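# Move cardboard box from floor tote onto counter

## Task

A cardboard box sits in one of three totes on the floor. Lift it out and set it on the counter. When finished, every other item must lie fully inside a tote, and each tote must be upright. The utility cart must still be standing upright, otherwise the attempt fails. The robot itself must not topple or be left leaning, which also fails. Anything that stays in place only because the robot is holding it does not count as complete.

## Robot and tools

Robot: a Hello Robot Stretch 3 with one arm. It has a two-wheeled base, a lift that rides up a mast, and a telescoping arm that reaches out to the robot's right. To move the gripper forward or back, drive the base. The base is 0.33 m long and 0.34 m wide. It turns in place about the point midway between the drive wheels, which is 0.05 m behind its front edge. With the arm pulled in and the wrist folded, the wrist pokes up to 0.06 m beyond the right side, and a turn sweeps a 0.28 m radius. With the wrist level and unfolded, the gripper reaches past that circle.

Frames: the base frame has its origin on the floor between the drive wheels, with x forward, y left and z up. hand_pose is reported in this frame, at the spot where the closed fingertips meet. With all wrist joints at zero, its x axis points up, y points back along the arm toward the mast, and z points to the rear. The odometry frame is where the base frame was when the scene began. The fingertips are round pads 0.04 m across.

execute_actions: "actions" is a list holding one action, or nothing (an empty list only reports state and images). An action may contain "base", "joints", or both, plus an optional "contact_limits"; all its motions start together. "base" takes exactly one command, both relative to where the base currently is: {"translate_m": d}, a straight drive of d metres, forward positive, range -1 to 1; or {"rotate_rad": d}, a turn in place, counter-clockwise (left) positive, range -3.2 to 3.2. There is no sideways motion. "joints" gives absolute targets, by name: lift_m 0 to 1.1 (arm height on the mast); arm_m 0 to 0.52 (extension); wrist_yaw_rad -1.345 to 4.42 (0 along the arm, positive swings toward the front, 3.0 folds over the base); wrist_pitch_rad -1.57 to 0.451 (0 level, negative tips fingers down); wrist_roll_rad -2.911 to 2.911 (0 fingers side by side); gripper_m -0.089 to 0.179 (larger is wider; the real fingertip gap is 0.007 m less when nearly shut and 0.025 m less when wide, zero below 0.007); head_pan_rad -3.953 to 1.73 (0 forward, positive left, -1.57 looks along the arm); head_tilt_rad -1.53 to 0.419 (negative looks down). "contact_limits" accepts only {"arm_m": effort}, a motor effort percent from 1 to 100 at which the arm motion halts with contact_stop; lower is gentler, too low stops immediately, and values above the maximum are cut down. "cameras" lists head_camera, nav_camera, wrist_camera or all; omitted, null or all returns every camera, [] returns none. Images come back in the order named on the pictures line. Any unknown key or out-of-range number rejects the whole call with no motion. A joint or base you leave out may keep pushing toward an earlier target unnoticed. If a result reports a stop, the remaining execute_actions, wait and finished_scene calls in that same reply are skipped. One action lasts at most 15 s.

wait: {"seconds": 0 to 10}; commands nothing new and returns the same state and images.

zoom_image: {"camera", "region": [x0, y0, x1, y1]} in pixels of that camera's latest full image, top-left origin, region no larger than 504 by 504. Image sizes: head_camera 896x504, nav_camera 672x504 (fisheye), wrist_camera 644x364.

finished_scene: {"scene": current scene number}; permanent. The goal must already hold and keep holding. Its result says whether it succeeded and gives the next scene's task.

Result lines: joint_positions are measured values (done tolerances: lift and arm ±0.004, wrist yaw and roll ±0.02, pitch ±0.05, gripper ±0.004, head ±0.02). base_status and joint_status tell how each commanded motion ended: done (for the base, only that the wheels turned enough, slipping included), off_target (stopped short and possibly still pushing), contact_stop, time_out or torque_fault (target dropped; the joint then holds unless slack or off). After contact_stop the lift or arm goes slack until commanded again; a slack lift may sag under load or keep pressing, and closing fingers on a surface pushes it upward. Wrist servos that strain for several seconds shut off for 10 s (torque_fault). on_its_own covers what this call did not command; its "held at" is a target, not a position. motor_effort is percent of maximum, positive toward larger joint values, peak in brackets, with sizeable fixed and random error; positive wheel effort pushes forward. lidar_m lists 12 ranges in metres for 30-degree sectors, first straight ahead then counter-clockwise (4th left, 7th behind, 10th right), from a plane 0.17 m above the floor, "-" for nothing seen; it misses clear objects, thin legs and things below that plane, and the robot's body can hide sectors 5, 6, 9, 10 when the lift is low. wrist_depth_mm and head_depth_mm are 7x7 grids of median depth in mm (head image is sideways). base_odometry counts wheel turns; turned_by_wheels and turned_by_imu give rotation since the last result; base_tilt gives forward and right lean in degrees, each with a fixed offset up to about 4.

Speed: the base reaches 0.30 m/s and 1.9 rad/s only with lift_m under 0.30, arm_m under 0.03 and wrist_yaw_rad above 2.54; otherwise 0.10 m/s and 0.63 rad/s.

Gripping: command a gripper_m below the object's width; release by opening at least 0.02 past the touching value. No reading confirms a grasp. Over-squeezing trips a stall guard that weakens the grip; send a new value to regrip.

Safety: fold or unfold the wrist only with lift_m 0.32 to 0.95, wrist_pitch_rad -0.4 and roll near 0; once folded the lift may drop to 0.25. With yaw below -0.4 keep pitch at -0.5 or lower. Pushing against something solid with the gripper above roughly 0.45 m can tip the robot, more so with a raised contact limit or a repeated push. Driving while holding or pressing on something fixed, or snagging furniture (especially reversing), can tip it; undo in small steps, pull the gripper free, and lower lift_m to about 0.2 if the lean stays. Avoid drops, slams, hard pushes, and knocking items or the cart over. Loose objects may occasionally get nudged by outside forces.

Each tool is called after ">>>" by a JSON object that holds its "api" and its "payload", one argument or row to a line.

## Session

>>> {"api": "execute_actions", "payload": {
  "actions": []
}}

Scene clock: 0.00 s.
base_odometry: x=+0.000 y=+0.000 heading=+0.000 (m, m, rad; odometry frame)
turned_by_wheels: +0.000 (rad since the last result)
turned_by_imu: +0.000 (rad since the last result)
base_tilt: forward=-0.4 right=-0.7 (deg)
lidar_m: 1.41 1.41 1.20 1.13 1.15 1.07 2.31 2.35 2.57 2.36 2.69 1.68
head_depth_mm: 1826 1828 1833 1842 1847 1832 1852 / 1807 1819 1816 1821 1831 1839 1852 / 1806 1799 1795 1829 1819 1816 1834 / 1770 1804 1802 1799 1799 1803 1831 / 1777 1780 1782 1791 1795 1804 1810 / 1763 1782 1769 1793 1780 1173 1791 / 1751 1762 1769 1761 1770 1174 1804
base_status: not commanded
joint_positions: lift_m=+0.441 arm_m=+0.002 wrist_yaw_rad=+3.068 wrist_pitch_rad=-0.522 wrist_roll_rad=+0.010 gripper_m=+0.037 head_pan_rad=+0.009 head_tilt_rad=-0.021
joint_status: not commanded
motor_effort: left_wheel=+1 right_wheel=-1 lift_m=+22 arm_m=+0 wrist_yaw_rad=+0 wrist_pitch_rad=+4 wrist_roll_rad=+1 gripper_m=+0 head_pan_rad=+2 head_tilt_rad=+3 (%)
hand_pose: x=-0.0058 y=+0.0628 z=+0.4305 quat_wxyz=(+0.209, +0.693, +0.156, +0.673) (m; base frame)
wrist_depth_mm: 943 - - - - - - / - - - - - - - / 934 - - - - - - / 780 791 830 849 871 906 930 / 660 682 - 717 734 749 771 / 582 594 - 604 636 632 659 / 505 522 - 540 540 557 567
pictures: head_camera (sideways: a quarter turn clockwise sets it upright), nav_camera (sideways: a quarter turn counterclockwise sets it upright), wrist_camera
Images, in order (width x height): head_camera 896x504, nav_camera 672x504, wrist_camera 644x364.

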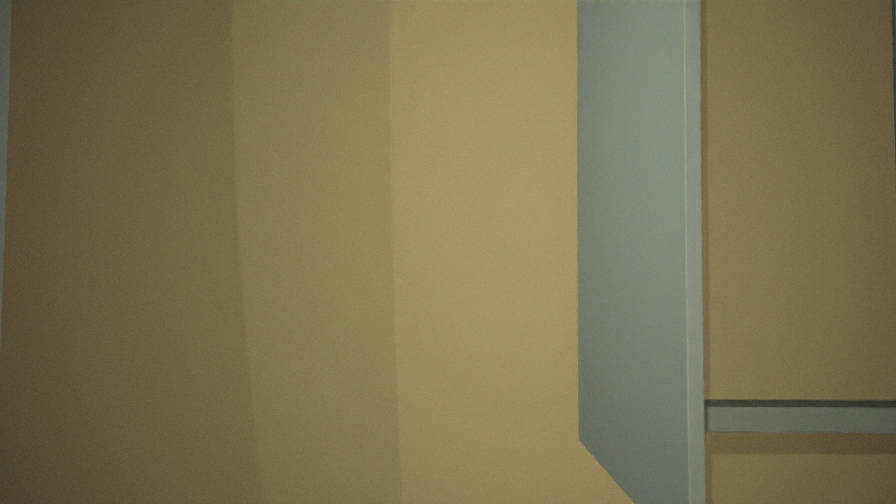

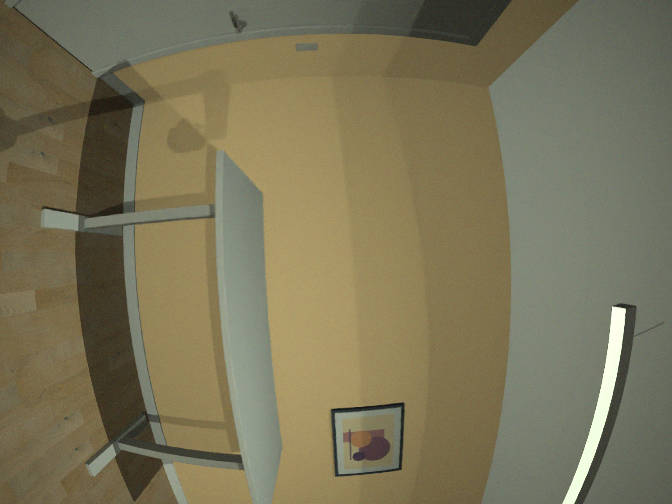

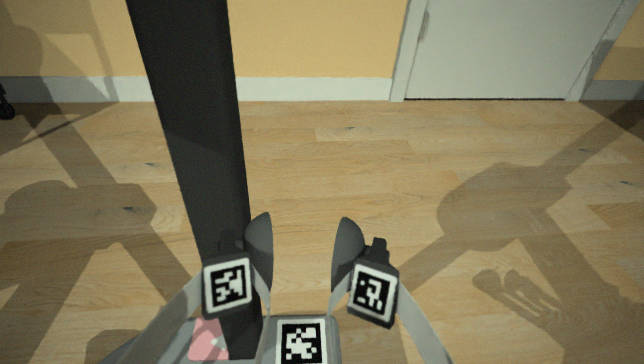

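>>> {"api": "execute_actions", "payload": {
  "actions": [
    {"joints": {"head_pan_rad": -1.57, "head_tilt_rad": -0.6}}
  ],
  "cameras": ["head_camera", "nav_camera"]
}}

>>> {"api": "execute_actions", "payload": {
  "actions": [
    {"joints": {"head_pan_rad": -3.14, "head_tilt_rad": -0.6}}
  ],
  "cameras": ["head_camera", "nav_camera"]
}}

Scene clock: 2.23 s.
base_odometry: x=+0.000 y=+0.000 heading=+0.000 (m, m, rad; odometry frame)
turned_by_wheels: +0.000 (rad since the last result)
turned_by_imu: +0.000 (rad since the last result)
base_tilt: forward=-0.4 right=-0.7 (deg)
lidar_m: 1.41 1.41 1.20 1.13 1.15 1.07 2.30 2.35 2.57 2.36 2.69 1.68
head_depth_mm: 2265 2481 2670 2308 1796 1483 1260 / 2263 2444 2700 2356 1821 1486 1269 / 2240 2416 2698 2307 1818 1489 1266 / 2267 2507 2811 2321 1818 1494 1278 / 2256 2493 2826 2361 1815 1493 1272 / 2238 2483 2727 2365 1819 1504 1279 / 2246 2494 2745 2374 1848 1504 1270
base_status: not commanded
joint_positions: lift_m=+0.441 arm_m=+0.002 wrist_yaw_rad=+3.068 wrist_pitch_rad=-0.522 wrist_roll_rad=+0.010 gripper_m=+0.037 head_pan_rad=-1.563 head_tilt_rad=-0.592
joint_status: all done
motor_effort: left_wheel=+1(1) right_wheel=+0(0) lift_m=+23(22) arm_m=+0(0) wrist_yaw_rad=+0(0) wrist_pitch_rad=+4(5) wrist_roll_rad=+0(0) gripper_m=+0(0) head_pan_rad=-3(37) head_tilt_rad=-4(42) (%)
hand_pose: x=-0.0058 y=+0.0628 z=+0.4305 quat_wxyz=(+0.209, +0.693, +0.156, +0.673) (m; base frame)
wrist_depth_mm: 950 - - - - - - / - - - - - - - / 948 - - - - - - / 786 807 828 842 855 886 919 / 666 676 - 710 734 745 775 / 578 592 - 600 636 642 655 / 504 523 - 540 543 562 565
pictures: head_camera (sideways: a quarter turn clockwise sets it upright), nav_camera (sideways: a quarter turn counterclockwise sets it upright)
camera_calibration (this result's frames):
head_camera: T_world_to_cam=[[-0.00581211, 0.551979, -0.833838, 1.09982], [0.998616, 0.0467979, 0.0240183, -0.0347933], [0.0522795, -0.832544, -0.551487, 0.679691], [0, 0, 0, 1]] pos_world=[0.00560353, -0.0395761, 1.29275]
nav_camera: T_world_to_cam=[[-0.0543242, -0.510498, 0.858161, -1.06724], [-0.995338, -0.0409082, -0.0873431, 0.165781], [0.0796943, -0.858906, -0.505895, 0.613567], [0, 0, 0, 1]] pos_world=[0.0581333, -0.011044, 1.24074]
Images, in order (width x height): head_camera 896x504, nav_camera 672x504.

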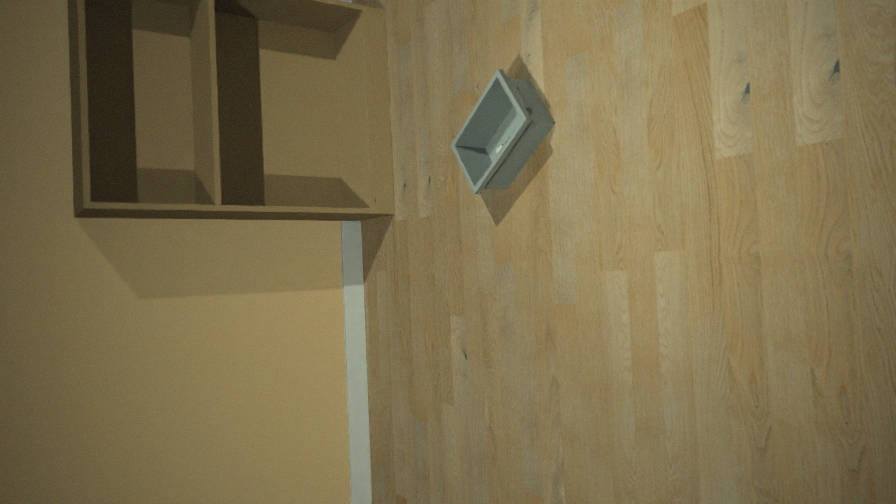

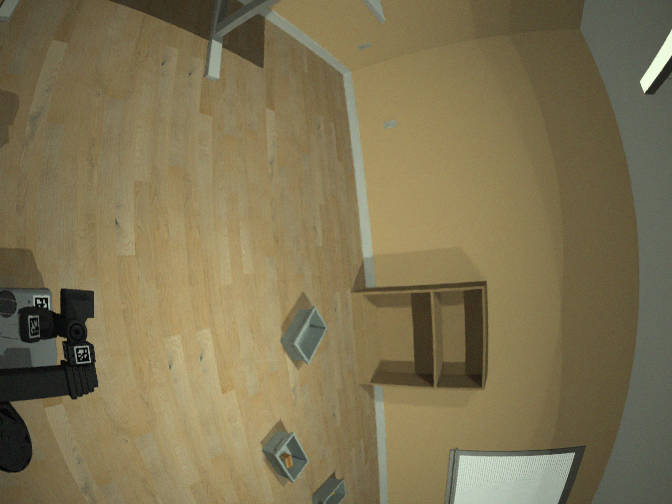

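Scene clock: 3.57 s.
base_odometry: x=+0.000 y=+0.000 heading=+0.000 (m, m, rad; odometry frame)
turned_by_wheels: +0.000 (rad since the last result)
turned_by_imu: +0.000 (rad since the last result)
base_tilt: forward=-0.4 right=-0.7 (deg)
lidar_m: 1.41 1.41 1.20 1.13 1.15 1.08 2.30 2.35 2.57 2.35 2.68 1.68
head_depth_mm: 2565 2786 2914 2332 1795 1492 1265 / 2536 2792 3087 2302 1806 1486 1259 / 2550 2856 2984 2313 1820 1497 1266 / 2530 2285 2466 2316 1815 1486 1264 / 2503 2168 2385 2359 1823 1488 1272 / 2492 2191 2404 2375 1843 1493 1268 / 2516 2173 2402 2344 1834 1488 1281
base_status: not commanded
joint_positions: lift_m=+0.441 arm_m=+0.002 wrist_yaw_rad=+3.068 wrist_pitch_rad=-0.522 wrist_roll_rad=+0.010 gripper_m=+0.037 head_pan_rad=-3.133 head_tilt_rad=-0.593
joint_status: all done
motor_effort: left_wheel=+1(1) right_wheel=+0(0) lift_m=+22(22) arm_m=-1(0) wrist_yaw_rad=+0(1) wrist_pitch_rad=+5(5) wrist_roll_rad=+0(0) gripper_m=+0(0) head_pan_rad=-2(36) head_tilt_rad=-3(3) (%)
hand_pose: x=-0.0058 y=+0.0628 z=+0.4305 quat_wxyz=(+0.209, +0.693, +0.156, +0.673) (m; base frame)
wrist_depth_mm: 938 - - - - - - / - - - - - - - / 958 - - - - - - / 768 803 811 848 870 896 923 / 661 679 - 715 724 740 764 / 575 586 - 610 638 643 651 / 507 527 - 539 550 561 574
pictures: head_camera (sideways: a quarter turn clockwise sets it upright), nav_camera (sideways: a quarter turn counterclockwise sets it upright)
camera_calibration (this result's frames):
head_camera: T_world_to_cam=[[0.552193, 0.00625379, -0.833693, 1.09623], [0.0475872, -0.998578, 0.0240285, -0.0290052], [-0.832357, -0.0529414, -0.551705, 0.685371], [0, 0, 0, 1]] pos_world=[-0.033474, 0.000464977, 1.29274]
nav_camera: T_world_to_cam=[[-0.510765, 0.0539155, 0.858028, -1.06428], [-0.0416783, 0.995305, -0.0873517, 0.159975], [-0.858709, -0.0803774, -0.50612, 0.619585], [0, 0, 0, 1]] pos_world=[-0.00488649, -0.0520419, 1.24074]
Images, in order (width x height): head_camera 896x504, nav_camera 672x504.

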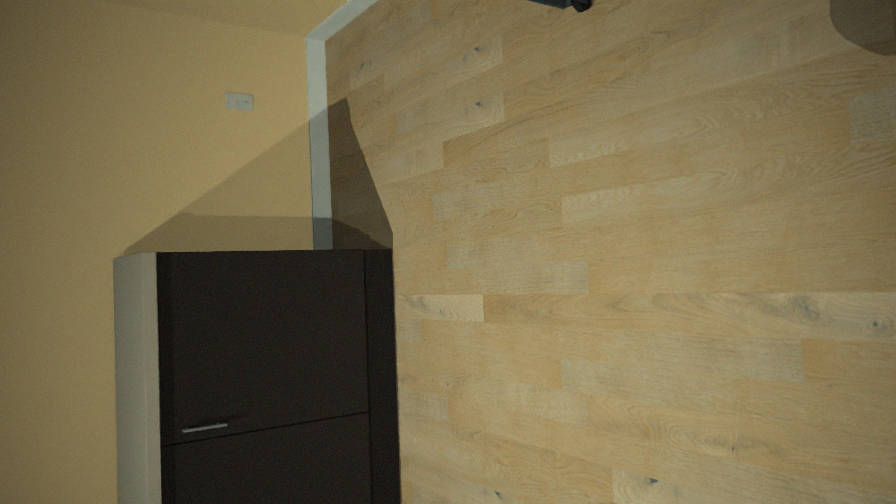

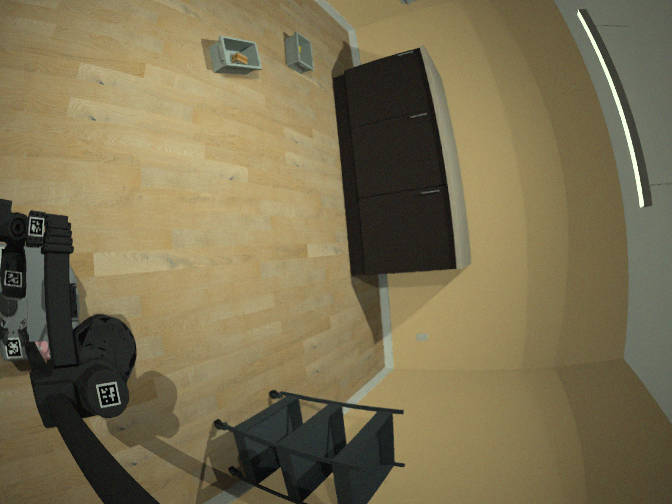

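>>> {"api": "execute_actions", "payload": {
  "actions": [
    {"joints": {"head_pan_rad": -2.3, "head_tilt_rad": -0.6}}
  ],
  "cameras": ["head_camera"]
}}

Scene clock: 5.07 s.
base_odometry: x=+0.000 y=+0.000 heading=+0.000 (m, m, rad; odometry frame)
turned_by_wheels: +0.000 (rad since the last result)
turned_by_imu: +0.000 (rad since the last result)
base_tilt: forward=-0.4 right=-0.7 (deg)
lidar_m: 1.41 1.41 1.19 1.13 1.15 1.08 2.30 2.35 2.56 2.35 2.69 1.68
head_depth_mm: 2760 2387 2596 2311 1786 1475 1254 / 2979 2580 2852 2301 1810 1478 1266 / 3224 3535 3261 2345 1810 1494 1267 / 3291 3610 3291 2335 1839 1493 1268 / 3000 3269 3215 2328 1799 1490 1267 / 2785 2995 3075 2363 1839 1500 1283 / 2522 2736 2925 2373 1835 1493 1272
base_status: not commanded
joint_positions: lift_m=+0.441 arm_m=+0.002 wrist_yaw_rad=+3.068 wrist_pitch_rad=-0.522 wrist_roll_rad=+0.010 gripper_m=+0.037 head_pan_rad=-2.307 head_tilt_rad=-0.593
joint_status: all done
motor_effort: left_wheel=+1(1) right_wheel=+0(1) lift_m=+22(22) arm_m=+0(0) wrist_yaw_rad=+0(0) wrist_pitch_rad=+5(4) wrist_roll_rad=+0(1) gripper_m=+0(0) head_pan_rad=+3(35) head_tilt_rad=-3(5) (%)
hand_pose: x=-0.0058 y=+0.0628 z=+0.4305 quat_wxyz=(+0.209, +0.693, +0.156, +0.673) (m; base frame)
wrist_depth_mm: 947 - - - - - - / - - - - - - - / 946 - - - - - - / 785 792 828 843 870 905 951 / 658 674 - 724 721 747 777 / 567 595 - 600 632 640 649 / 510 524 - 537 548 553 568
pictures: head_camera (sideways: a quarter turn clockwise sets it upright)
camera_calibration (this result's frames):
head_camera: T_world_to_cam=[[0.369885, 0.41005, -0.833693, 1.09734], [0.766132, -0.642234, 0.0240285, -0.0333883], [-0.525574, -0.647606, -0.551705, 0.683499], [0, 0, 0, 1]] pos_world=[-0.0210797, -0.0287678, 1.29274]
Images, in order (width x height): head_camera 896x504.

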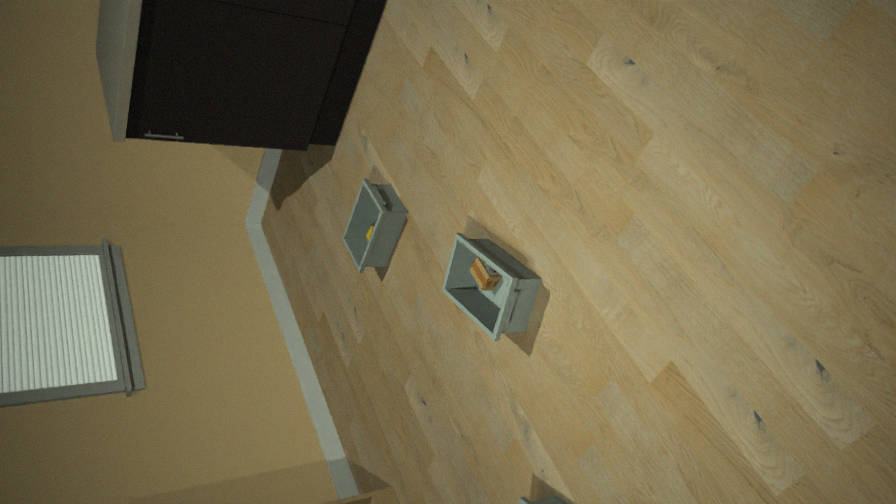

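>>> {"api": "zoom_image", "payload": {
  "camera": "head_camera",
  "region": [320, 160, 580, 370]
}}

Region (320, 160, 580, 370) of head_camera's 896x504 image, scaled by 1.938, with more detail than that image has; it fills the top 407 rows of this view, and the rest is white.

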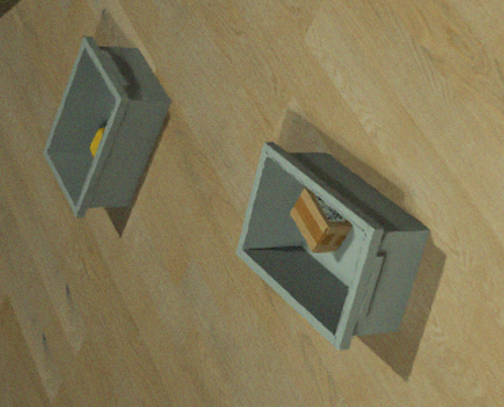

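>>> {"api": "execute_actions", "payload": {
  "actions": [
    {"base": {"rotate_rad": 0.63}, "joints": {"lift_m": 0.28, "wrist_pitch_rad": -0.4, "head_pan_rad": -2.6, "head_tilt_rad": -0.7}}
  ],
  "cameras": []
}}

>>> {"api": "execute_actions", "payload": {
  "actions": [
    {"base": {"translate_m": -1.0}}
  ],
  "cameras": ["head_camera", "nav_camera"]
}}

Scene clock: 16.33 s.
base_odometry: x=+0.000 y=+0.000 heading=+0.630 (m, m, rad; odometry frame)
turned_by_wheels: +0.630 (rad since the last result)
turned_by_imu: +0.637 (rad since the last result)
base_tilt: forward=-0.4 right=-0.7 (deg)
lidar_m: 1.55 1.17 1.13 1.17 1.08 2.30 2.41 2.56 2.35 2.58 1.68 1.41
head_depth_mm: 2995 3235 2485 1965 1648 1387 1202 / 2870 3202 2617 1933 1640 1397 1208 / 2655 3057 2650 2021 1648 1395 1205 / 2558 2822 2660 2038 1653 1391 1211 / 2383 2680 2675 1964 1647 1402 1218 / 2335 2594 2579 1987 1659 1407 1217 / 2213 2430 2533 2048 1667 1408 1229
base_status: done
joint_positions: lift_m=+0.281 arm_m=+0.002 wrist_yaw_rad=+3.068 wrist_pitch_rad=-0.422 wrist_roll_rad=+0.010 gripper_m=+0.037 head_pan_rad=-2.593 head_tilt_rad=-0.692
joint_status: all done
motor_effort: left_wheel=-1(7) right_wheel=+2(5) lift_m=+14(22) arm_m=+0(1) wrist_yaw_rad=+0(0) wrist_pitch_rad=+7(7) wrist_roll_rad=+1(0) gripper_m=+0(0) head_pan_rad=-2(22) head_tilt_rad=-5(19) (%)
hand_pose: x=-0.0048 y=+0.0766 z=+0.2924 quat_wxyz=(+0.174, +0.700, +0.122, +0.682) (m; base frame)
wrist_depth_mm: - - - - - 903 806 / - - - - - 968 866 / 824 846 899 934 - - 913 / 645 656 695 712 726 758 791 / 533 544 - 585 593 601 621 / 454 484 - - 502 507 519 / - - - - 422 433 441
pictures: none
No camera images: the call's "cameras" was empty. Leave "cameras" out to get every camera's image.

Scene clock: 21.27 s.
base_odometry: x=-0.808 y=-0.589 heading=+0.630 (m, m, rad; odometry frame)
turned_by_wheels: +0.000 (rad since the last result)
turned_by_imu: -0.007 (rad since the last result)
base_tilt: forward=-0.4 right=-0.8 (deg)
lidar_m: 2.27 1.70 1.19 1.25 1.50 1.45 1.52 2.20 1.84 1.91 2.80 2.28
head_depth_mm: 2390 2683 2617 2011 1647 1387 1212 / 2250 2585 2624 1898 1652 1388 1208 / 2168 2443 2592 1970 1642 1393 1200 / 2061 2299 2521 2006 1668 1367 1202 / 1997 2194 2449 2048 1651 1375 1214 / 1907 2088 2337 2058 1659 1366 1208 / 1814 2015 2175 2053 1670 1402 1221
base_status: done
joint_positions: lift_m=+0.281 arm_m=+0.002 wrist_yaw_rad=+3.068 wrist_pitch_rad=-0.421 wrist_roll_rad=+0.010 gripper_m=+0.037 head_pan_rad=-2.593 head_tilt_rad=-0.692
joint_status: not commanded
motor_effort: left_wheel=-1(13) right_wheel=+1(5) lift_m=+14(14) arm_m=-1(1) wrist_yaw_rad=+0(0) wrist_pitch_rad=+7(7) wrist_roll_rad=+0(0) gripper_m=+0(0) head_pan_rad=-3(3) head_tilt_rad=-4(5) (%)
hand_pose: x=-0.0048 y=+0.0767 z=+0.2925 quat_wxyz=(+0.174, +0.700, +0.122, +0.682) (m; base frame)
wrist_depth_mm: - - - - - - - / - - - - - - - / 817 852 906 933 - - - / 646 662 693 710 737 768 796 / 532 545 - 590 598 612 625 / 459 482 - - 500 512 516 / - - - - 423 433 443
pictures: head_camera (sideways: a quarter turn clockwise sets it upright), nav_camera (sideways: a quarter turn counterclockwise sets it upright)
camera_calibration (this result's frames):
head_camera: T_world_to_cam=[[0.538841, 0.330901, -0.774697, 1.0194], [0.55178, -0.833527, 0.0277616, -0.0369376], [-0.636545, -0.442422, -0.631723, 0.788274], [0, 0, 0, 1]] pos_world=[-0.0271391, -0.019358, 1.28872]
nav_camera: T_world_to_cam=[[-0.536463, -0.259364, 0.80308, -0.992479], [-0.539686, 0.837022, -0.0901873, 0.166693], [-0.648804, -0.481793, -0.589006, 0.726142], [0, 0, 0, 1]] pos_world=[0.0286573, -0.0470892, 1.23978]
Images, in order (width x height): head_camera 896x504, nav_camera 672x504.

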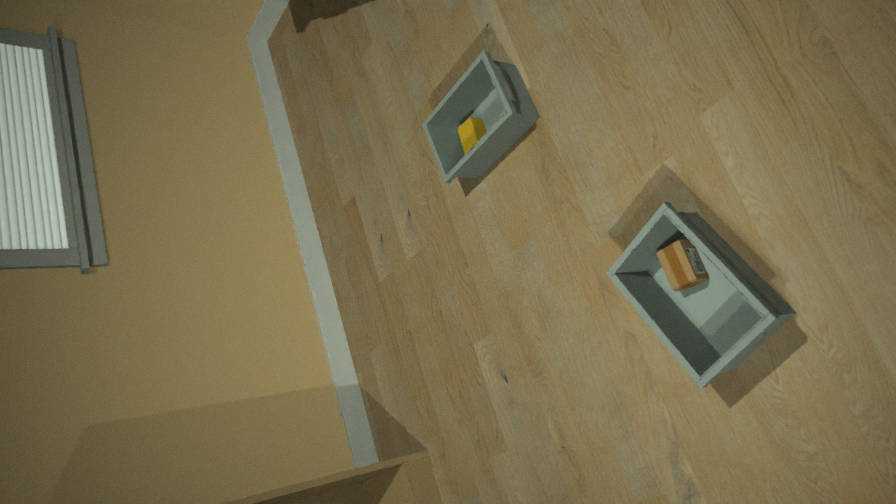

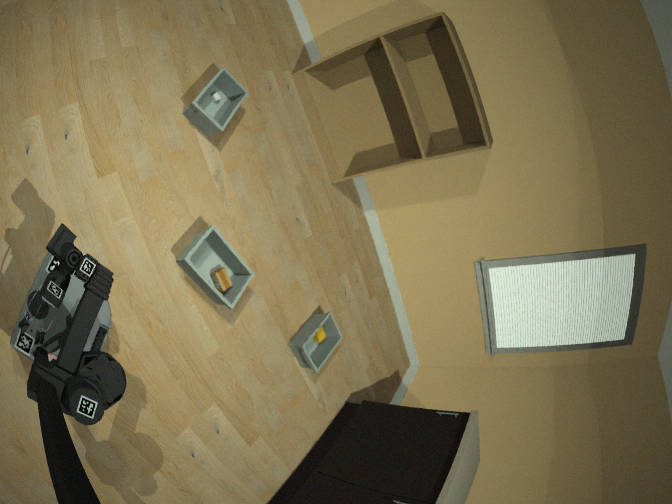

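>>> {"api": "zoom_image", "payload": {
  "camera": "head_camera",
  "region": [590, 190, 810, 400]
}}

Region (590, 190, 810, 400) of head_camera's 896x504 image, scaled by 2.291, with more detail than that image has; it fills the top 481 rows of this view, and the rest is white.

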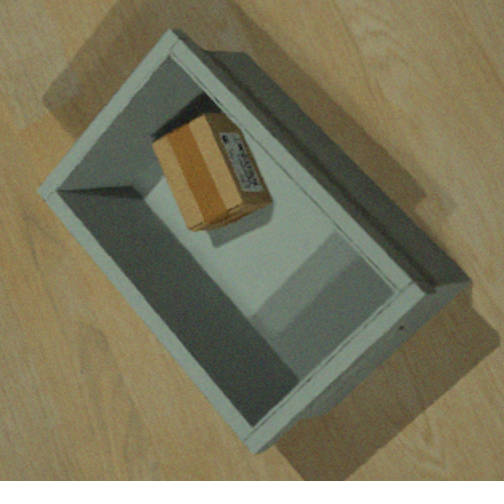

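>>> {"api": "execute_actions", "payload": {
  "actions": [
    {"base": {"translate_m": -0.58}, "joints": {"head_pan_rad": -1.65, "head_tilt_rad": -1.15}}
  ],
  "cameras": ["head_camera"]
}}

>>> {"api": "execute_actions", "payload": {
  "actions": [
    {"joints": {"lift_m": 0.5}}
  ],
  "cameras": []
}}

>>> {"api": "execute_actions", "payload": {
  "actions": [
    {"joints": {"wrist_yaw_rad": 0.0, "gripper_m": 0.11}}
  ],
  "cameras": []
}}

Scene clock: 31.57 s.
base_odometry: x=-1.277 y=-0.931 heading=+0.630 (m, m, rad; odometry frame)
turned_by_wheels: +0.000 (rad since the last result)
turned_by_imu: -0.004 (rad since the last result)
base_tilt: forward=-0.4 right=-0.7 (deg)
lidar_m: 2.68 1.55 1.48 2.02 0.99 0.96 1.00 1.89 1.56 1.87 2.63 2.73
head_depth_mm: 1792 1683 1530 1399 1284 1192 - / 1762 1686 1525 1395 1290 - - / 1808 1696 1537 1385 1280 - - / 1809 1691 1557 1371 1283 1179 1113 / 1857 1705 1537 1394 1290 1195 1118 / 1928 1709 1542 1417 1296 1201 1124 / 1926 1665 1526 1417 1299 1214 1124
base_status: done
joint_positions: lift_m=+0.281 arm_m=+0.002 wrist_yaw_rad=+3.068 wrist_pitch_rad=-0.421 wrist_roll_rad=+0.010 gripper_m=+0.037 head_pan_rad=-1.656 head_tilt_rad=-1.136
joint_status: all done
motor_effort: left_wheel=-1(12) right_wheel=+1(5) lift_m=+14(14) arm_m=-1(0) wrist_yaw_rad=+0(0) wrist_pitch_rad=+7(7) wrist_roll_rad=+1(0) gripper_m=+0(0) head_pan_rad=+2(38) head_tilt_rad=-8(41) (%)
hand_pose: x=-0.0048 y=+0.0767 z=+0.2925 quat_wxyz=(+0.174, +0.700, +0.122, +0.682) (m; base frame)
wrist_depth_mm: 742 855 - - - - - / 808 - - - - - - / 799 848 901 944 - - - / 648 668 696 704 735 751 804 / 534 540 - 585 599 602 625 / 453 483 - - 498 502 521 / - - - - 420 432 440
pictures: head_camera (sideways: a quarter turn clockwise sets it upright)
camera_calibration (this result's frames):
head_camera: T_world_to_cam=[[0.0759591, 0.900445, -0.428287, 0.570879], [0.997072, -0.0647958, 0.0406074, -0.0563576], [0.00881352, -0.430117, -0.90273, 1.13671], [0, 0, 0, 1]] pos_world=[0.00281069, -0.0287792, 1.27293]
Images, in order (width x height): head_camera 896x504.

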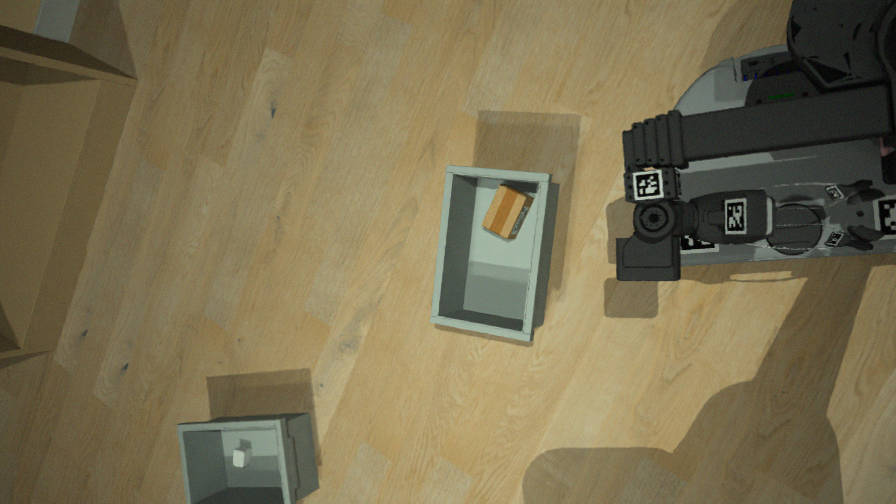

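Scene clock: 34.40 s.
base_odometry: x=-1.277 y=-0.931 heading=+0.630 (m, m, rad; odometry frame)
turned_by_wheels: +0.000 (rad since the last result)
turned_by_imu: +0.000 (rad since the last result)
base_tilt: forward=-0.4 right=-0.8 (deg)
lidar_m: 2.68 1.55 1.49 2.02 0.99 0.96 1.00 1.89 1.56 1.87 2.62 2.73
head_depth_mm: 1778 1694 1528 1392 1287 1191 1119 / 1760 1692 1523 1394 1314 - - / 1812 1698 1540 1378 1287 - - / 1819 1681 1538 1363 1303 1195 1113 / 1860 1717 1551 1400 1291 1197 1115 / 1923 1723 1543 1416 1296 1207 1116 / 1908 1667 1509 1420 1306 1205 1125
base_status: not commanded
joint_positions: lift_m=+0.499 arm_m=+0.002 wrist_yaw_rad=+3.068 wrist_pitch_rad=-0.421 wrist_roll_rad=+0.010 gripper_m=+0.037 head_pan_rad=-1.656 head_tilt_rad=-1.136
joint_status: all done
motor_effort: left_wheel=+0(0) right_wheel=+1(1) lift_m=+30(31) arm_m=-1(0) wrist_yaw_rad=+0(0) wrist_pitch_rad=+7(7) wrist_roll_rad=+0(1) gripper_m=+0(0) head_pan_rad=+3(3) head_tilt_rad=-8(8) (%)
hand_pose: x=-0.0048 y=+0.0767 z=+0.5115 quat_wxyz=(+0.174, +0.700, +0.121, +0.682) (m; base frame)
wrist_depth_mm: 745 851 - - - - - / 782 917 - - - - - / 811 - - - - - - / 905 - - - - - - / 808 817 - 892 889 913 950 / 688 708 - 724 745 760 804 / 606 606 620 638 629 656 675
pictures: none
No camera images: the call's "cameras" was empty. Leave "cameras" out to get every camera's image.

Scene clock: 36.93 s.
base_odometry: x=-1.277 y=-0.931 heading=+0.630 (m, m, rad; odometry frame)
turned_by_wheels: +0.000 (rad since the last result)
turned_by_imu: +0.000 (rad since the last result)
base_tilt: forward=-0.4 right=-0.7 (deg)
lidar_m: 2.68 1.55 1.48 2.02 0.99 0.96 1.00 1.89 1.56 1.87 2.63 2.73
head_depth_mm: 1784 1682 1528 1395 1276 1191 1125 / 1767 1706 1546 1390 1309 - - / 1807 1705 1537 1393 1308 - - / 1833 1701 1534 1369 1283 1217 1113 / 1864 1701 1550 1408 1284 1196 1123 / 1933 1710 1534 1413 1302 1204 1112 / 1928 1673 1510 1416 1301 1206 1122
base_status: not commanded
joint_positions: lift_m=+0.499 arm_m=+0.002 wrist_yaw_rad=+0.003 wrist_pitch_rad=-0.421 wrist_roll_rad=+0.010 gripper_m=+0.110 head_pan_rad=-1.656 head_tilt_rad=-1.136
joint_status: all done
motor_effort: left_wheel=+0(0) right_wheel=+1(1) lift_m=+30(30) arm_m=+0(0) wrist_yaw_rad=-3(3) wrist_pitch_rad=+7(7) wrist_roll_rad=+0(0) gripper_m=+0(80) head_pan_rad=+3(2) head_tilt_rad=-9(8) (%)
hand_pose: x=-0.0209 y=-0.3708 z=+0.5115 quat_wxyz=(+0.688, +0.148, -0.695, -0.148) (m; base frame)
wrist_depth_mm: - - - - - - - / - - - - - - - / - - - - - - - / - 929 - - - - - / 806 854 863 867 927 932 954 / 689 - 722 739 748 776 798 / 602 615 582 568 637 656 673
pictures: none
No camera images: the call's "cameras" was empty. Leave "cameras" out to get every camera's image.

>>> {"api": "execute_actions", "payload": {
  "actions": [
    {"base": {"translate_m": -0.03}, "joints": {"wrist_pitch_rad": -1.57, "wrist_roll_rad": -1.0, "arm_m": 0.28}}
  ],
  "cameras": ["head_camera", "wrist_camera"]
}}

Scene clock: 43.97 s.
base_odometry: x=-1.301 y=-0.948 heading=+0.630 (m, m, rad; odometry frame)
turned_by_wheels: +0.000 (rad since the last result)
turned_by_imu: +0.000 (rad since the last result)
base_tilt: forward=-0.4 right=-0.7 (deg)
lidar_m: 2.70 1.56 1.50 1.30 0.96 0.93 0.98 1.88 1.55 1.85 2.59 2.76
head_depth_mm: 1799 1692 1523 1391 1278 1190 1132 / 1736 1683 1527 1411 - - - / 1812 1715 1567 1367 1281 - - / 1824 1700 1568 1355 1280 1218 1113 / 1837 1719 1551 1382 1279 1194 1117 / 1912 1717 1562 1418 1309 1211 1124 / 1930 1662 1514 1421 1296 1208 1127
base_status: done
joint_positions: lift_m=+0.499 arm_m=+0.280 wrist_yaw_rad=+0.001 wrist_pitch_rad=-1.545 wrist_roll_rad=-0.997 gripper_m=+0.110 head_pan_rad=-1.656 head_tilt_rad=-1.136
joint_status: all done
joint sent to its limit — the command would take wrist_pitch_rad past its lower limit, so that joint was sent only as far as its limit.
motor_effort: left_wheel=+0(7) right_wheel=+1(3) lift_m=+30(29) arm_m=+3(4) wrist_yaw_rad=-1(3) wrist_pitch_rad=-2(6) wrist_roll_rad=-2(3) gripper_m=+0(0) head_pan_rad=+3(3) head_tilt_rad=-9(8) (%)
hand_pose: x=-0.0215 y=-0.4073 z=+0.3814 quat_wxyz=(+0.687, +0.670, -0.202, -0.198) (m; base frame)
wrist_depth_mm: 476 486 483 463 496 498 507 / 497 499 500 502 503 514 519 / 502 509 507 516 518 526 530 / 519 524 526 524 483 546 549 / 529 - 541 546 542 556 557 / - - 555 558 559 575 576 / - - 570 566 574 586 601
pictures: head_camera (sideways: a quarter turn clockwise sets it upright), wrist_camera
camera_calibration (this result's frames):
head_camera: T_world_to_cam=[[0.075965, 0.900557, -0.428049, 0.57057], [0.997071, -0.0648024, 0.0406128, -0.0563646], [0.00883553, -0.429881, -0.902842, 1.13685], [0, 0, 0, 1]] pos_world=[0.00281146, -0.0287717, 1.27292]
wrist_camera: T_world_to_cam=[[-0.492344, -0.868372, 0.0593905, -0.394526], [-0.858945, 0.495766, 0.12818, 0.174435], [-0.140752, 0.0120954, -0.989971, 0.542928], [0, 0, 0, 1]] pos_world=[0.0320057, -0.435641, 0.538555]
Images, in order (width x height): head_camera 896x504, wrist_camera 644x364.

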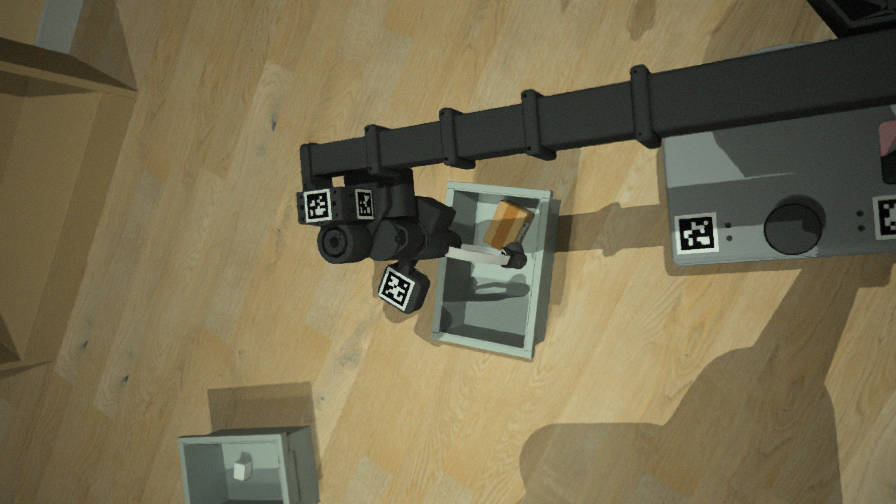

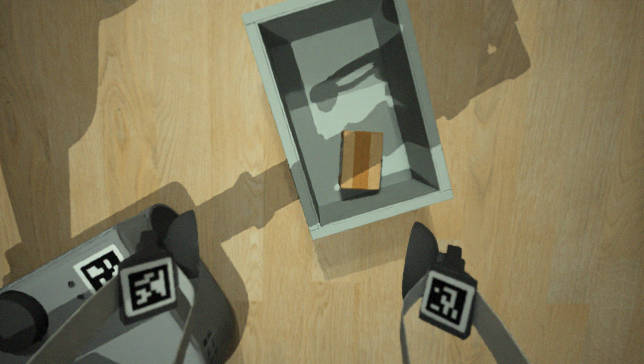

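>>> {"api": "execute_actions", "payload": {
  "actions": [
    {"base": {"translate_m": -0.02}, "joints": {"arm_m": 0.36, "lift_m": 0.31}}
  ],
  "cameras": ["head_camera", "wrist_camera"]
}}

Scene clock: 51.30 s.
base_odometry: x=-1.317 y=-0.960 heading=+0.630 (m, m, rad; odometry frame)
turned_by_wheels: +0.000 (rad since the last result)
turned_by_imu: +0.000 (rad since the last result)
base_tilt: forward=-0.4 right=-0.7 (deg)
lidar_m: 2.71 1.58 1.52 1.27 0.95 0.92 0.96 1.87 1.55 1.84 2.58 2.77
head_depth_mm: 1785 1675 1523 1392 1280 1180 - / 1732 1695 1517 1392 1277 - - / 1780 1691 1550 1376 1281 - - / 1816 1732 1564 1360 1282 1214 1119 / 1838 1704 1546 1370 1281 1202 1112 / 1903 1733 1560 1413 1297 1200 1123 / 1934 1683 1523 1422 1311 1212 1126
base_status: done
joint_positions: lift_m=+0.311 arm_m=+0.360 wrist_yaw_rad=+0.001 wrist_pitch_rad=-1.546 wrist_roll_rad=-0.997 gripper_m=+0.110 head_pan_rad=-1.656 head_tilt_rad=-1.136
joint_status: all done
motor_effort: left_wheel=+0(6) right_wheel=+0(4) lift_m=+14(27) arm_m=+3(4) wrist_yaw_rad=-1(1) wrist_pitch_rad=-2(2) wrist_roll_rad=-2(2) gripper_m=+0(0) head_pan_rad=+3(4) head_tilt_rad=-8(8) (%)
hand_pose: x=-0.0215 y=-0.4871 z=+0.1925 quat_wxyz=(+0.686, +0.670, -0.202, -0.198) (m; base frame)
wrist_depth_mm: 314 248 315 316 322 327 330 / 318 242 322 325 329 333 338 / 326 250 328 331 300 342 345 / 335 334 339 292 310 352 354 / 346 345 331 302 305 360 364 / 352 - 267 257 253 372 373 / - 366 368 375 377 382 383
pictures: head_camera (sideways: a quarter turn clockwise sets it upright), wrist_camera
camera_calibration (this result's frames):
head_camera: T_world_to_cam=[[0.0759637, 0.900557, -0.428049, 0.57057], [0.997071, -0.064801, 0.0406128, -0.0563646], [0.00883615, -0.429881, -0.902842, 1.13685], [0, 0, 0, 1]] pos_world=[0.0028115, -0.0287717, 1.27292]
wrist_camera: T_world_to_cam=[[-0.492345, -0.868423, 0.0586322, -0.45246], [-0.858944, 0.495654, 0.128614, 0.238067], [-0.140752, 0.0129604, -0.98996, 0.357261], [0, 0, 0, 1]] pos_world=[0.0320057, -0.515556, 0.349584]
Images, in order (width x height): head_camera 896x504, wrist_camera 644x364.

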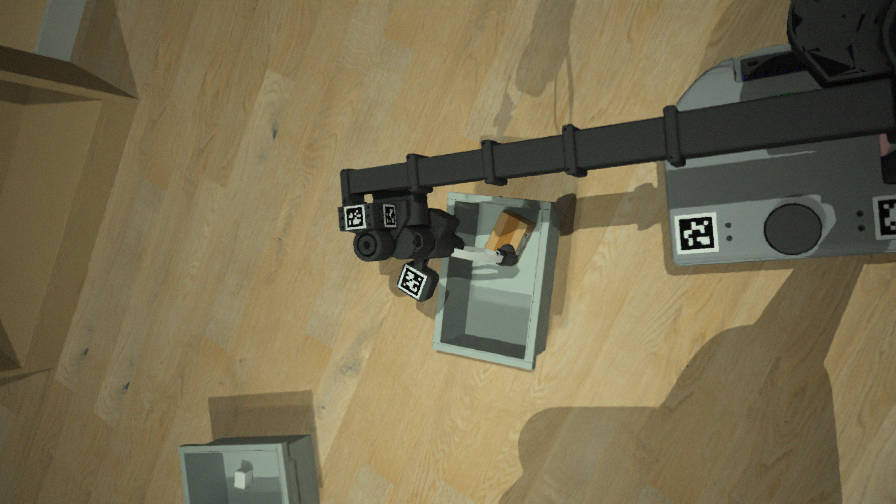

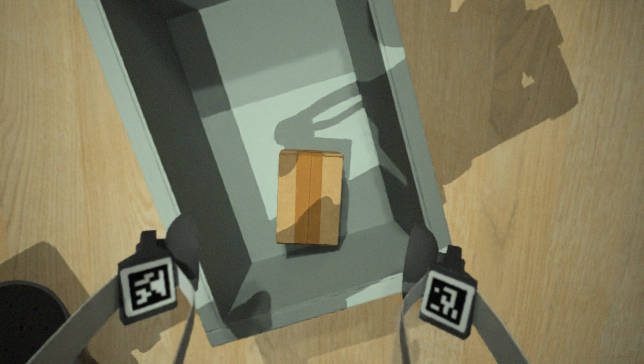

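>>> {"api": "execute_actions", "payload": {
  "actions": [
    {"joints": {"lift_m": 0.21, "gripper_m": 0.10}}
  ],
  "cameras": ["head_camera", "wrist_camera"]
}}

Scene clock: 56.43 s.
base_odometry: x=-1.317 y=-0.960 heading=+0.630 (m, m, rad; odometry frame)
turned_by_wheels: +0.000 (rad since the last result)
turned_by_imu: +0.000 (rad since the last result)
base_tilt: forward=-0.4 right=-0.7 (deg)
lidar_m: 2.71 1.57 1.52 1.27 0.94 0.92 0.96 1.87 1.54 1.84 2.59 2.78
head_depth_mm: 1805 1681 1528 1388 1277 1195 - / 1753 1701 1532 1392 1284 - - / 1777 1703 1536 1373 1282 - - / 1834 1706 1538 1373 1270 1213 1116 / 1859 1697 1550 1388 1280 1202 1123 / 1904 1710 1550 1412 1301 1204 1123 / 1930 1667 1526 1422 1301 1211 1124
base_status: not commanded
joint_positions: lift_m=+0.211 arm_m=+0.360 wrist_yaw_rad=+0.001 wrist_pitch_rad=-1.546 wrist_roll_rad=-0.997 gripper_m=+0.100 head_pan_rad=-1.656 head_tilt_rad=-1.136
joint_status: all done
motor_effort: left_wheel=-1(0) right_wheel=+1(1) lift_m=+14(14) arm_m=+3(3) wrist_yaw_rad=-1(0) wrist_pitch_rad=-2(2) wrist_roll_rad=-2(2) gripper_m=+0(49) head_pan_rad=+2(4) head_tilt_rad=-8(7) (%)
hand_pose: x=-0.0215 y=-0.4871 z=+0.0925 quat_wxyz=(+0.686, +0.670, -0.202, -0.198) (m; base frame)
wrist_depth_mm: 163 220 224 225 150 231 235 / 153 222 229 231 169 238 240 / 145 203 235 237 195 129 246 / 138 186 239 194 229 134 252 / 130 165 246 198 249 139 259 / 130 143 251 204 226 142 265 / 258 152 208 190 166 141 274
pictures: head_camera (sideways: a quarter turn clockwise sets it upright), wrist_camera
camera_calibration (this result's frames):
head_camera: T_world_to_cam=[[0.0759638, 0.900557, -0.428049, 0.57057], [0.997071, -0.0648011, 0.0406128, -0.0563646], [0.0088361, -0.429881, -0.902842, 1.13685], [0, 0, 0, 1]] pos_world=[0.0028115, -0.0287717, 1.27292]
wrist_camera: T_world_to_cam=[[-0.492345, -0.868423, 0.0586321, -0.446598], [-0.858945, 0.495654, 0.128614, 0.25093], [-0.140752, 0.0129605, -0.98996, 0.258257], [0, 0, 0, 1]] pos_world=[0.0320057, -0.515558, 0.249576]
Images, in order (width x height): head_camera 896x504, wrist_camera 644x364.

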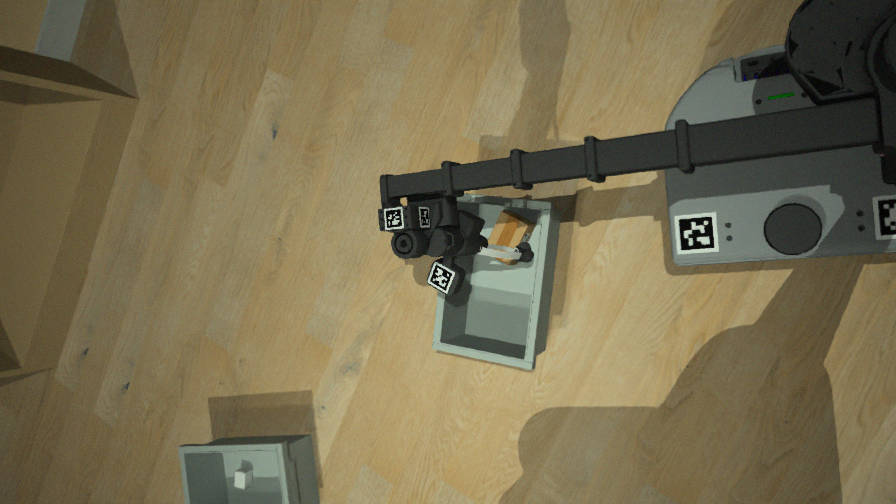

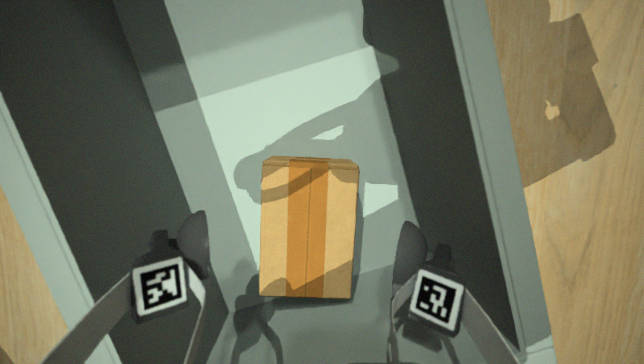

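>>> {"api": "execute_actions", "payload": {
  "actions": [
    {"joints": {"lift_m": 0.156}}
  ],
  "cameras": ["wrist_camera"]
}}

Scene clock: 58.67 s.
base_odometry: x=-1.317 y=-0.960 heading=+0.630 (m, m, rad; odometry frame)
turned_by_wheels: +0.000 (rad since the last result)
turned_by_imu: +0.000 (rad since the last result)
base_tilt: forward=-0.4 right=-0.7 (deg)
lidar_m: 2.71 1.58 1.51 1.27 0.94 0.92 0.96 1.87 1.55 1.84 2.59 2.78
head_depth_mm: 1796 1674 1526 1386 1275 1187 - / 1747 1690 1531 1400 1278 1231 - / 1770 1703 1539 1405 1293 - - / 1815 1689 1541 1434 1273 1218 1116 / 1852 1730 1547 1383 1284 1201 1118 / 1903 1725 1545 1415 1297 1202 1118 / 1932 1670 1526 1420 1301 1211 1120
base_status: not commanded
joint_positions: lift_m=+0.157 arm_m=+0.360 wrist_yaw_rad=+0.001 wrist_pitch_rad=-1.546 wrist_roll_rad=-0.997 gripper_m=+0.100 head_pan_rad=-1.656 head_tilt_rad=-1.136
joint_status: all done
motor_effort: left_wheel=+0(0) right_wheel=+1(1) lift_m=+14(14) arm_m=+3(3) wrist_yaw_rad=+0(1) wrist_pitch_rad=-2(2) wrist_roll_rad=-2(2) gripper_m=+0(0) head_pan_rad=+3(3) head_tilt_rad=-8(7) (%)
hand_pose: x=-0.0215 y=-0.4871 z=+0.0385 quat_wxyz=(+0.686, +0.670, -0.202, -0.198) (m; base frame)
wrist_depth_mm: 163 173 173 176 150 89 68 / 153 176 178 180 170 95 70 / 145 180 182 185 184 103 72 / 138 183 185 141 189 112 75 / 130 165 143 142 194 123 78 / 123 142 147 147 200 131 83 / - 152 194 150 166 135 89
pictures: wrist_camera
camera_calibration (this result's frames):
wrist_camera: T_world_to_cam=[[-0.492345, -0.868423, 0.0586321, -0.443433], [-0.858944, 0.495654, 0.128614, 0.257875], [-0.140752, 0.0129605, -0.98996, 0.204809], [0, 0, 0, 1]] pos_world=[0.0320057, -0.515558, 0.195586]
Images, in order (width x height): wrist_camera 644x364.

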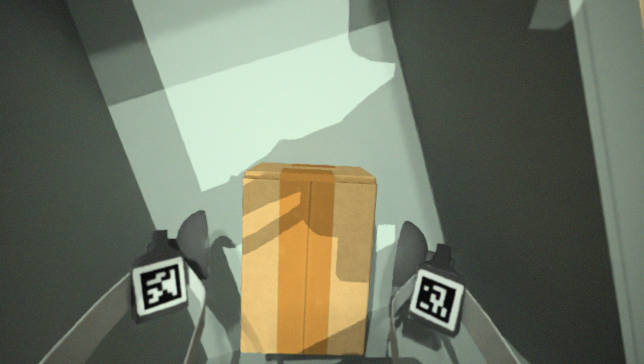

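>>> {"api": "execute_actions", "payload": {
  "actions": [
    {"joints": {"lift_m": 0.148, "gripper_m": 0.085}}
  ],
  "cameras": []
}}

>>> {"api": "execute_actions", "payload": {
  "actions": [
    {"joints": {"gripper_m": 0.02}}
  ],
  "cameras": ["wrist_camera"]
}}

Scene clock: 60.80 s.
base_odometry: x=-1.317 y=-0.960 heading=+0.630 (m, m, rad; odometry frame)
turned_by_wheels: +0.000 (rad since the last result)
turned_by_imu: +0.000 (rad since the last result)
base_tilt: forward=-0.4 right=-0.7 (deg)
lidar_m: 2.72 1.58 1.52 1.27 0.95 0.92 0.96 1.87 1.54 1.84 2.58 2.78
head_depth_mm: 1799 1686 1543 1390 1284 1189 - / 1722 1691 1524 1390 1289 1224 - / 1782 1704 1541 1409 1296 - - / 1814 1700 1540 1438 1272 1215 1118 / 1870 1707 1549 1389 1286 1196 1120 / 1914 1717 1562 1424 1291 1201 1124 / 1948 1674 1527 1429 1309 1211 1117
base_status: not commanded
joint_positions: lift_m=+0.149 arm_m=+0.360 wrist_yaw_rad=+0.001 wrist_pitch_rad=-1.546 wrist_roll_rad=-0.997 gripper_m=+0.085 head_pan_rad=-1.656 head_tilt_rad=-1.136
joint_status: all done
motor_effort: left_wheel=-1(1) right_wheel=+1(1) lift_m=+14(14) arm_m=+3(3) wrist_yaw_rad=-1(1) wrist_pitch_rad=-2(2) wrist_roll_rad=-2(2) gripper_m=+0(60) head_pan_rad=+4(3) head_tilt_rad=-8(7) (%)
hand_pose: x=-0.0215 y=-0.4871 z=+0.0305 quat_wxyz=(+0.686, +0.670, -0.202, -0.198) (m; base frame)
wrist_depth_mm: 163 164 166 168 150 89 63 / 153 168 171 173 169 95 66 / 145 173 174 177 176 103 70 / 138 177 178 133 181 112 74 / 130 167 134 134 186 123 78 / 123 144 138 138 192 135 83 / 115 156 185 142 164 137 89
pictures: none
No camera images: the call's "cameras" was empty. Leave "cameras" out to get every camera's image.

Scene clock: 61.93 s.
base_odometry: x=-1.317 y=-0.960 heading=+0.630 (m, m, rad; odometry frame)
turned_by_wheels: +0.000 (rad since the last result)
turned_by_imu: +0.000 (rad since the last result)
base_tilt: forward=-0.4 right=-0.7 (deg)
lidar_m: 2.72 1.58 1.51 1.27 0.95 0.92 0.96 1.87 1.55 1.84 2.59 2.77
head_depth_mm: 1786 1690 1524 1387 1279 1189 - / 1753 1686 1524 1393 1294 1224 - / 1796 1690 1532 1397 1285 - - / 1829 1702 1557 1442 1270 1208 1115 / 1855 1706 1550 1380 1278 1200 1121 / 1914 1732 1542 1415 1302 1197 1119 / 1940 1687 1524 1424 1305 1202 1121
base_status: not commanded
joint_positions: lift_m=+0.149 arm_m=+0.360 wrist_yaw_rad=+0.001 wrist_pitch_rad=-1.546 wrist_roll_rad=-0.997 gripper_m=+0.021 head_pan_rad=-1.656 head_tilt_rad=-1.136
joint_status: all done
motor_effort: left_wheel=+0(0) right_wheel=+0(1) lift_m=+14(15) arm_m=+3(3) wrist_yaw_rad=-1(1) wrist_pitch_rad=-2(1) wrist_roll_rad=-2(2) gripper_m=-17(88) head_pan_rad=+3(2) head_tilt_rad=-8(8) (%)
hand_pose: x=-0.0215 y=-0.4871 z=+0.0305 quat_wxyz=(+0.686, +0.670, -0.202, -0.198) (m; base frame)
wrist_depth_mm: 162 165 167 168 149 89 63 / 153 169 171 172 169 95 66 / 145 173 175 177 176 103 70 / 137 177 178 129 181 112 74 / 130 171 130 130 186 123 78 / 123 149 133 133 192 136 83 / 116 159 187 137 166 140 89
pictures: wrist_camera
camera_calibration (this result's frames):
wrist_camera: T_world_to_cam=[[-0.492345, -0.868426, 0.0585838, -0.442954], [-0.858944, 0.495647, 0.128641, 0.258897], [-0.140752, 0.0130157, -0.989959, 0.196897], [0, 0, 0, 1]] pos_world=[0.0320057, -0.515557, 0.187565]
Images, in order (width x height): wrist_camera 644x364.

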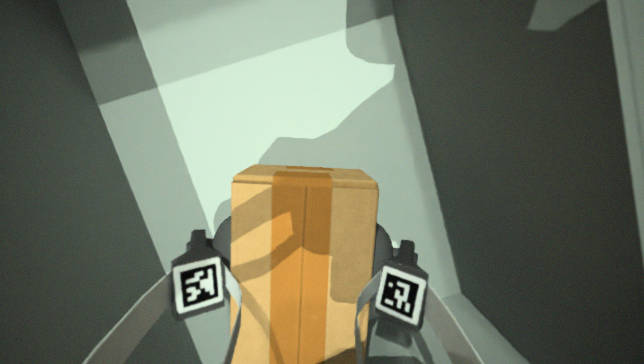

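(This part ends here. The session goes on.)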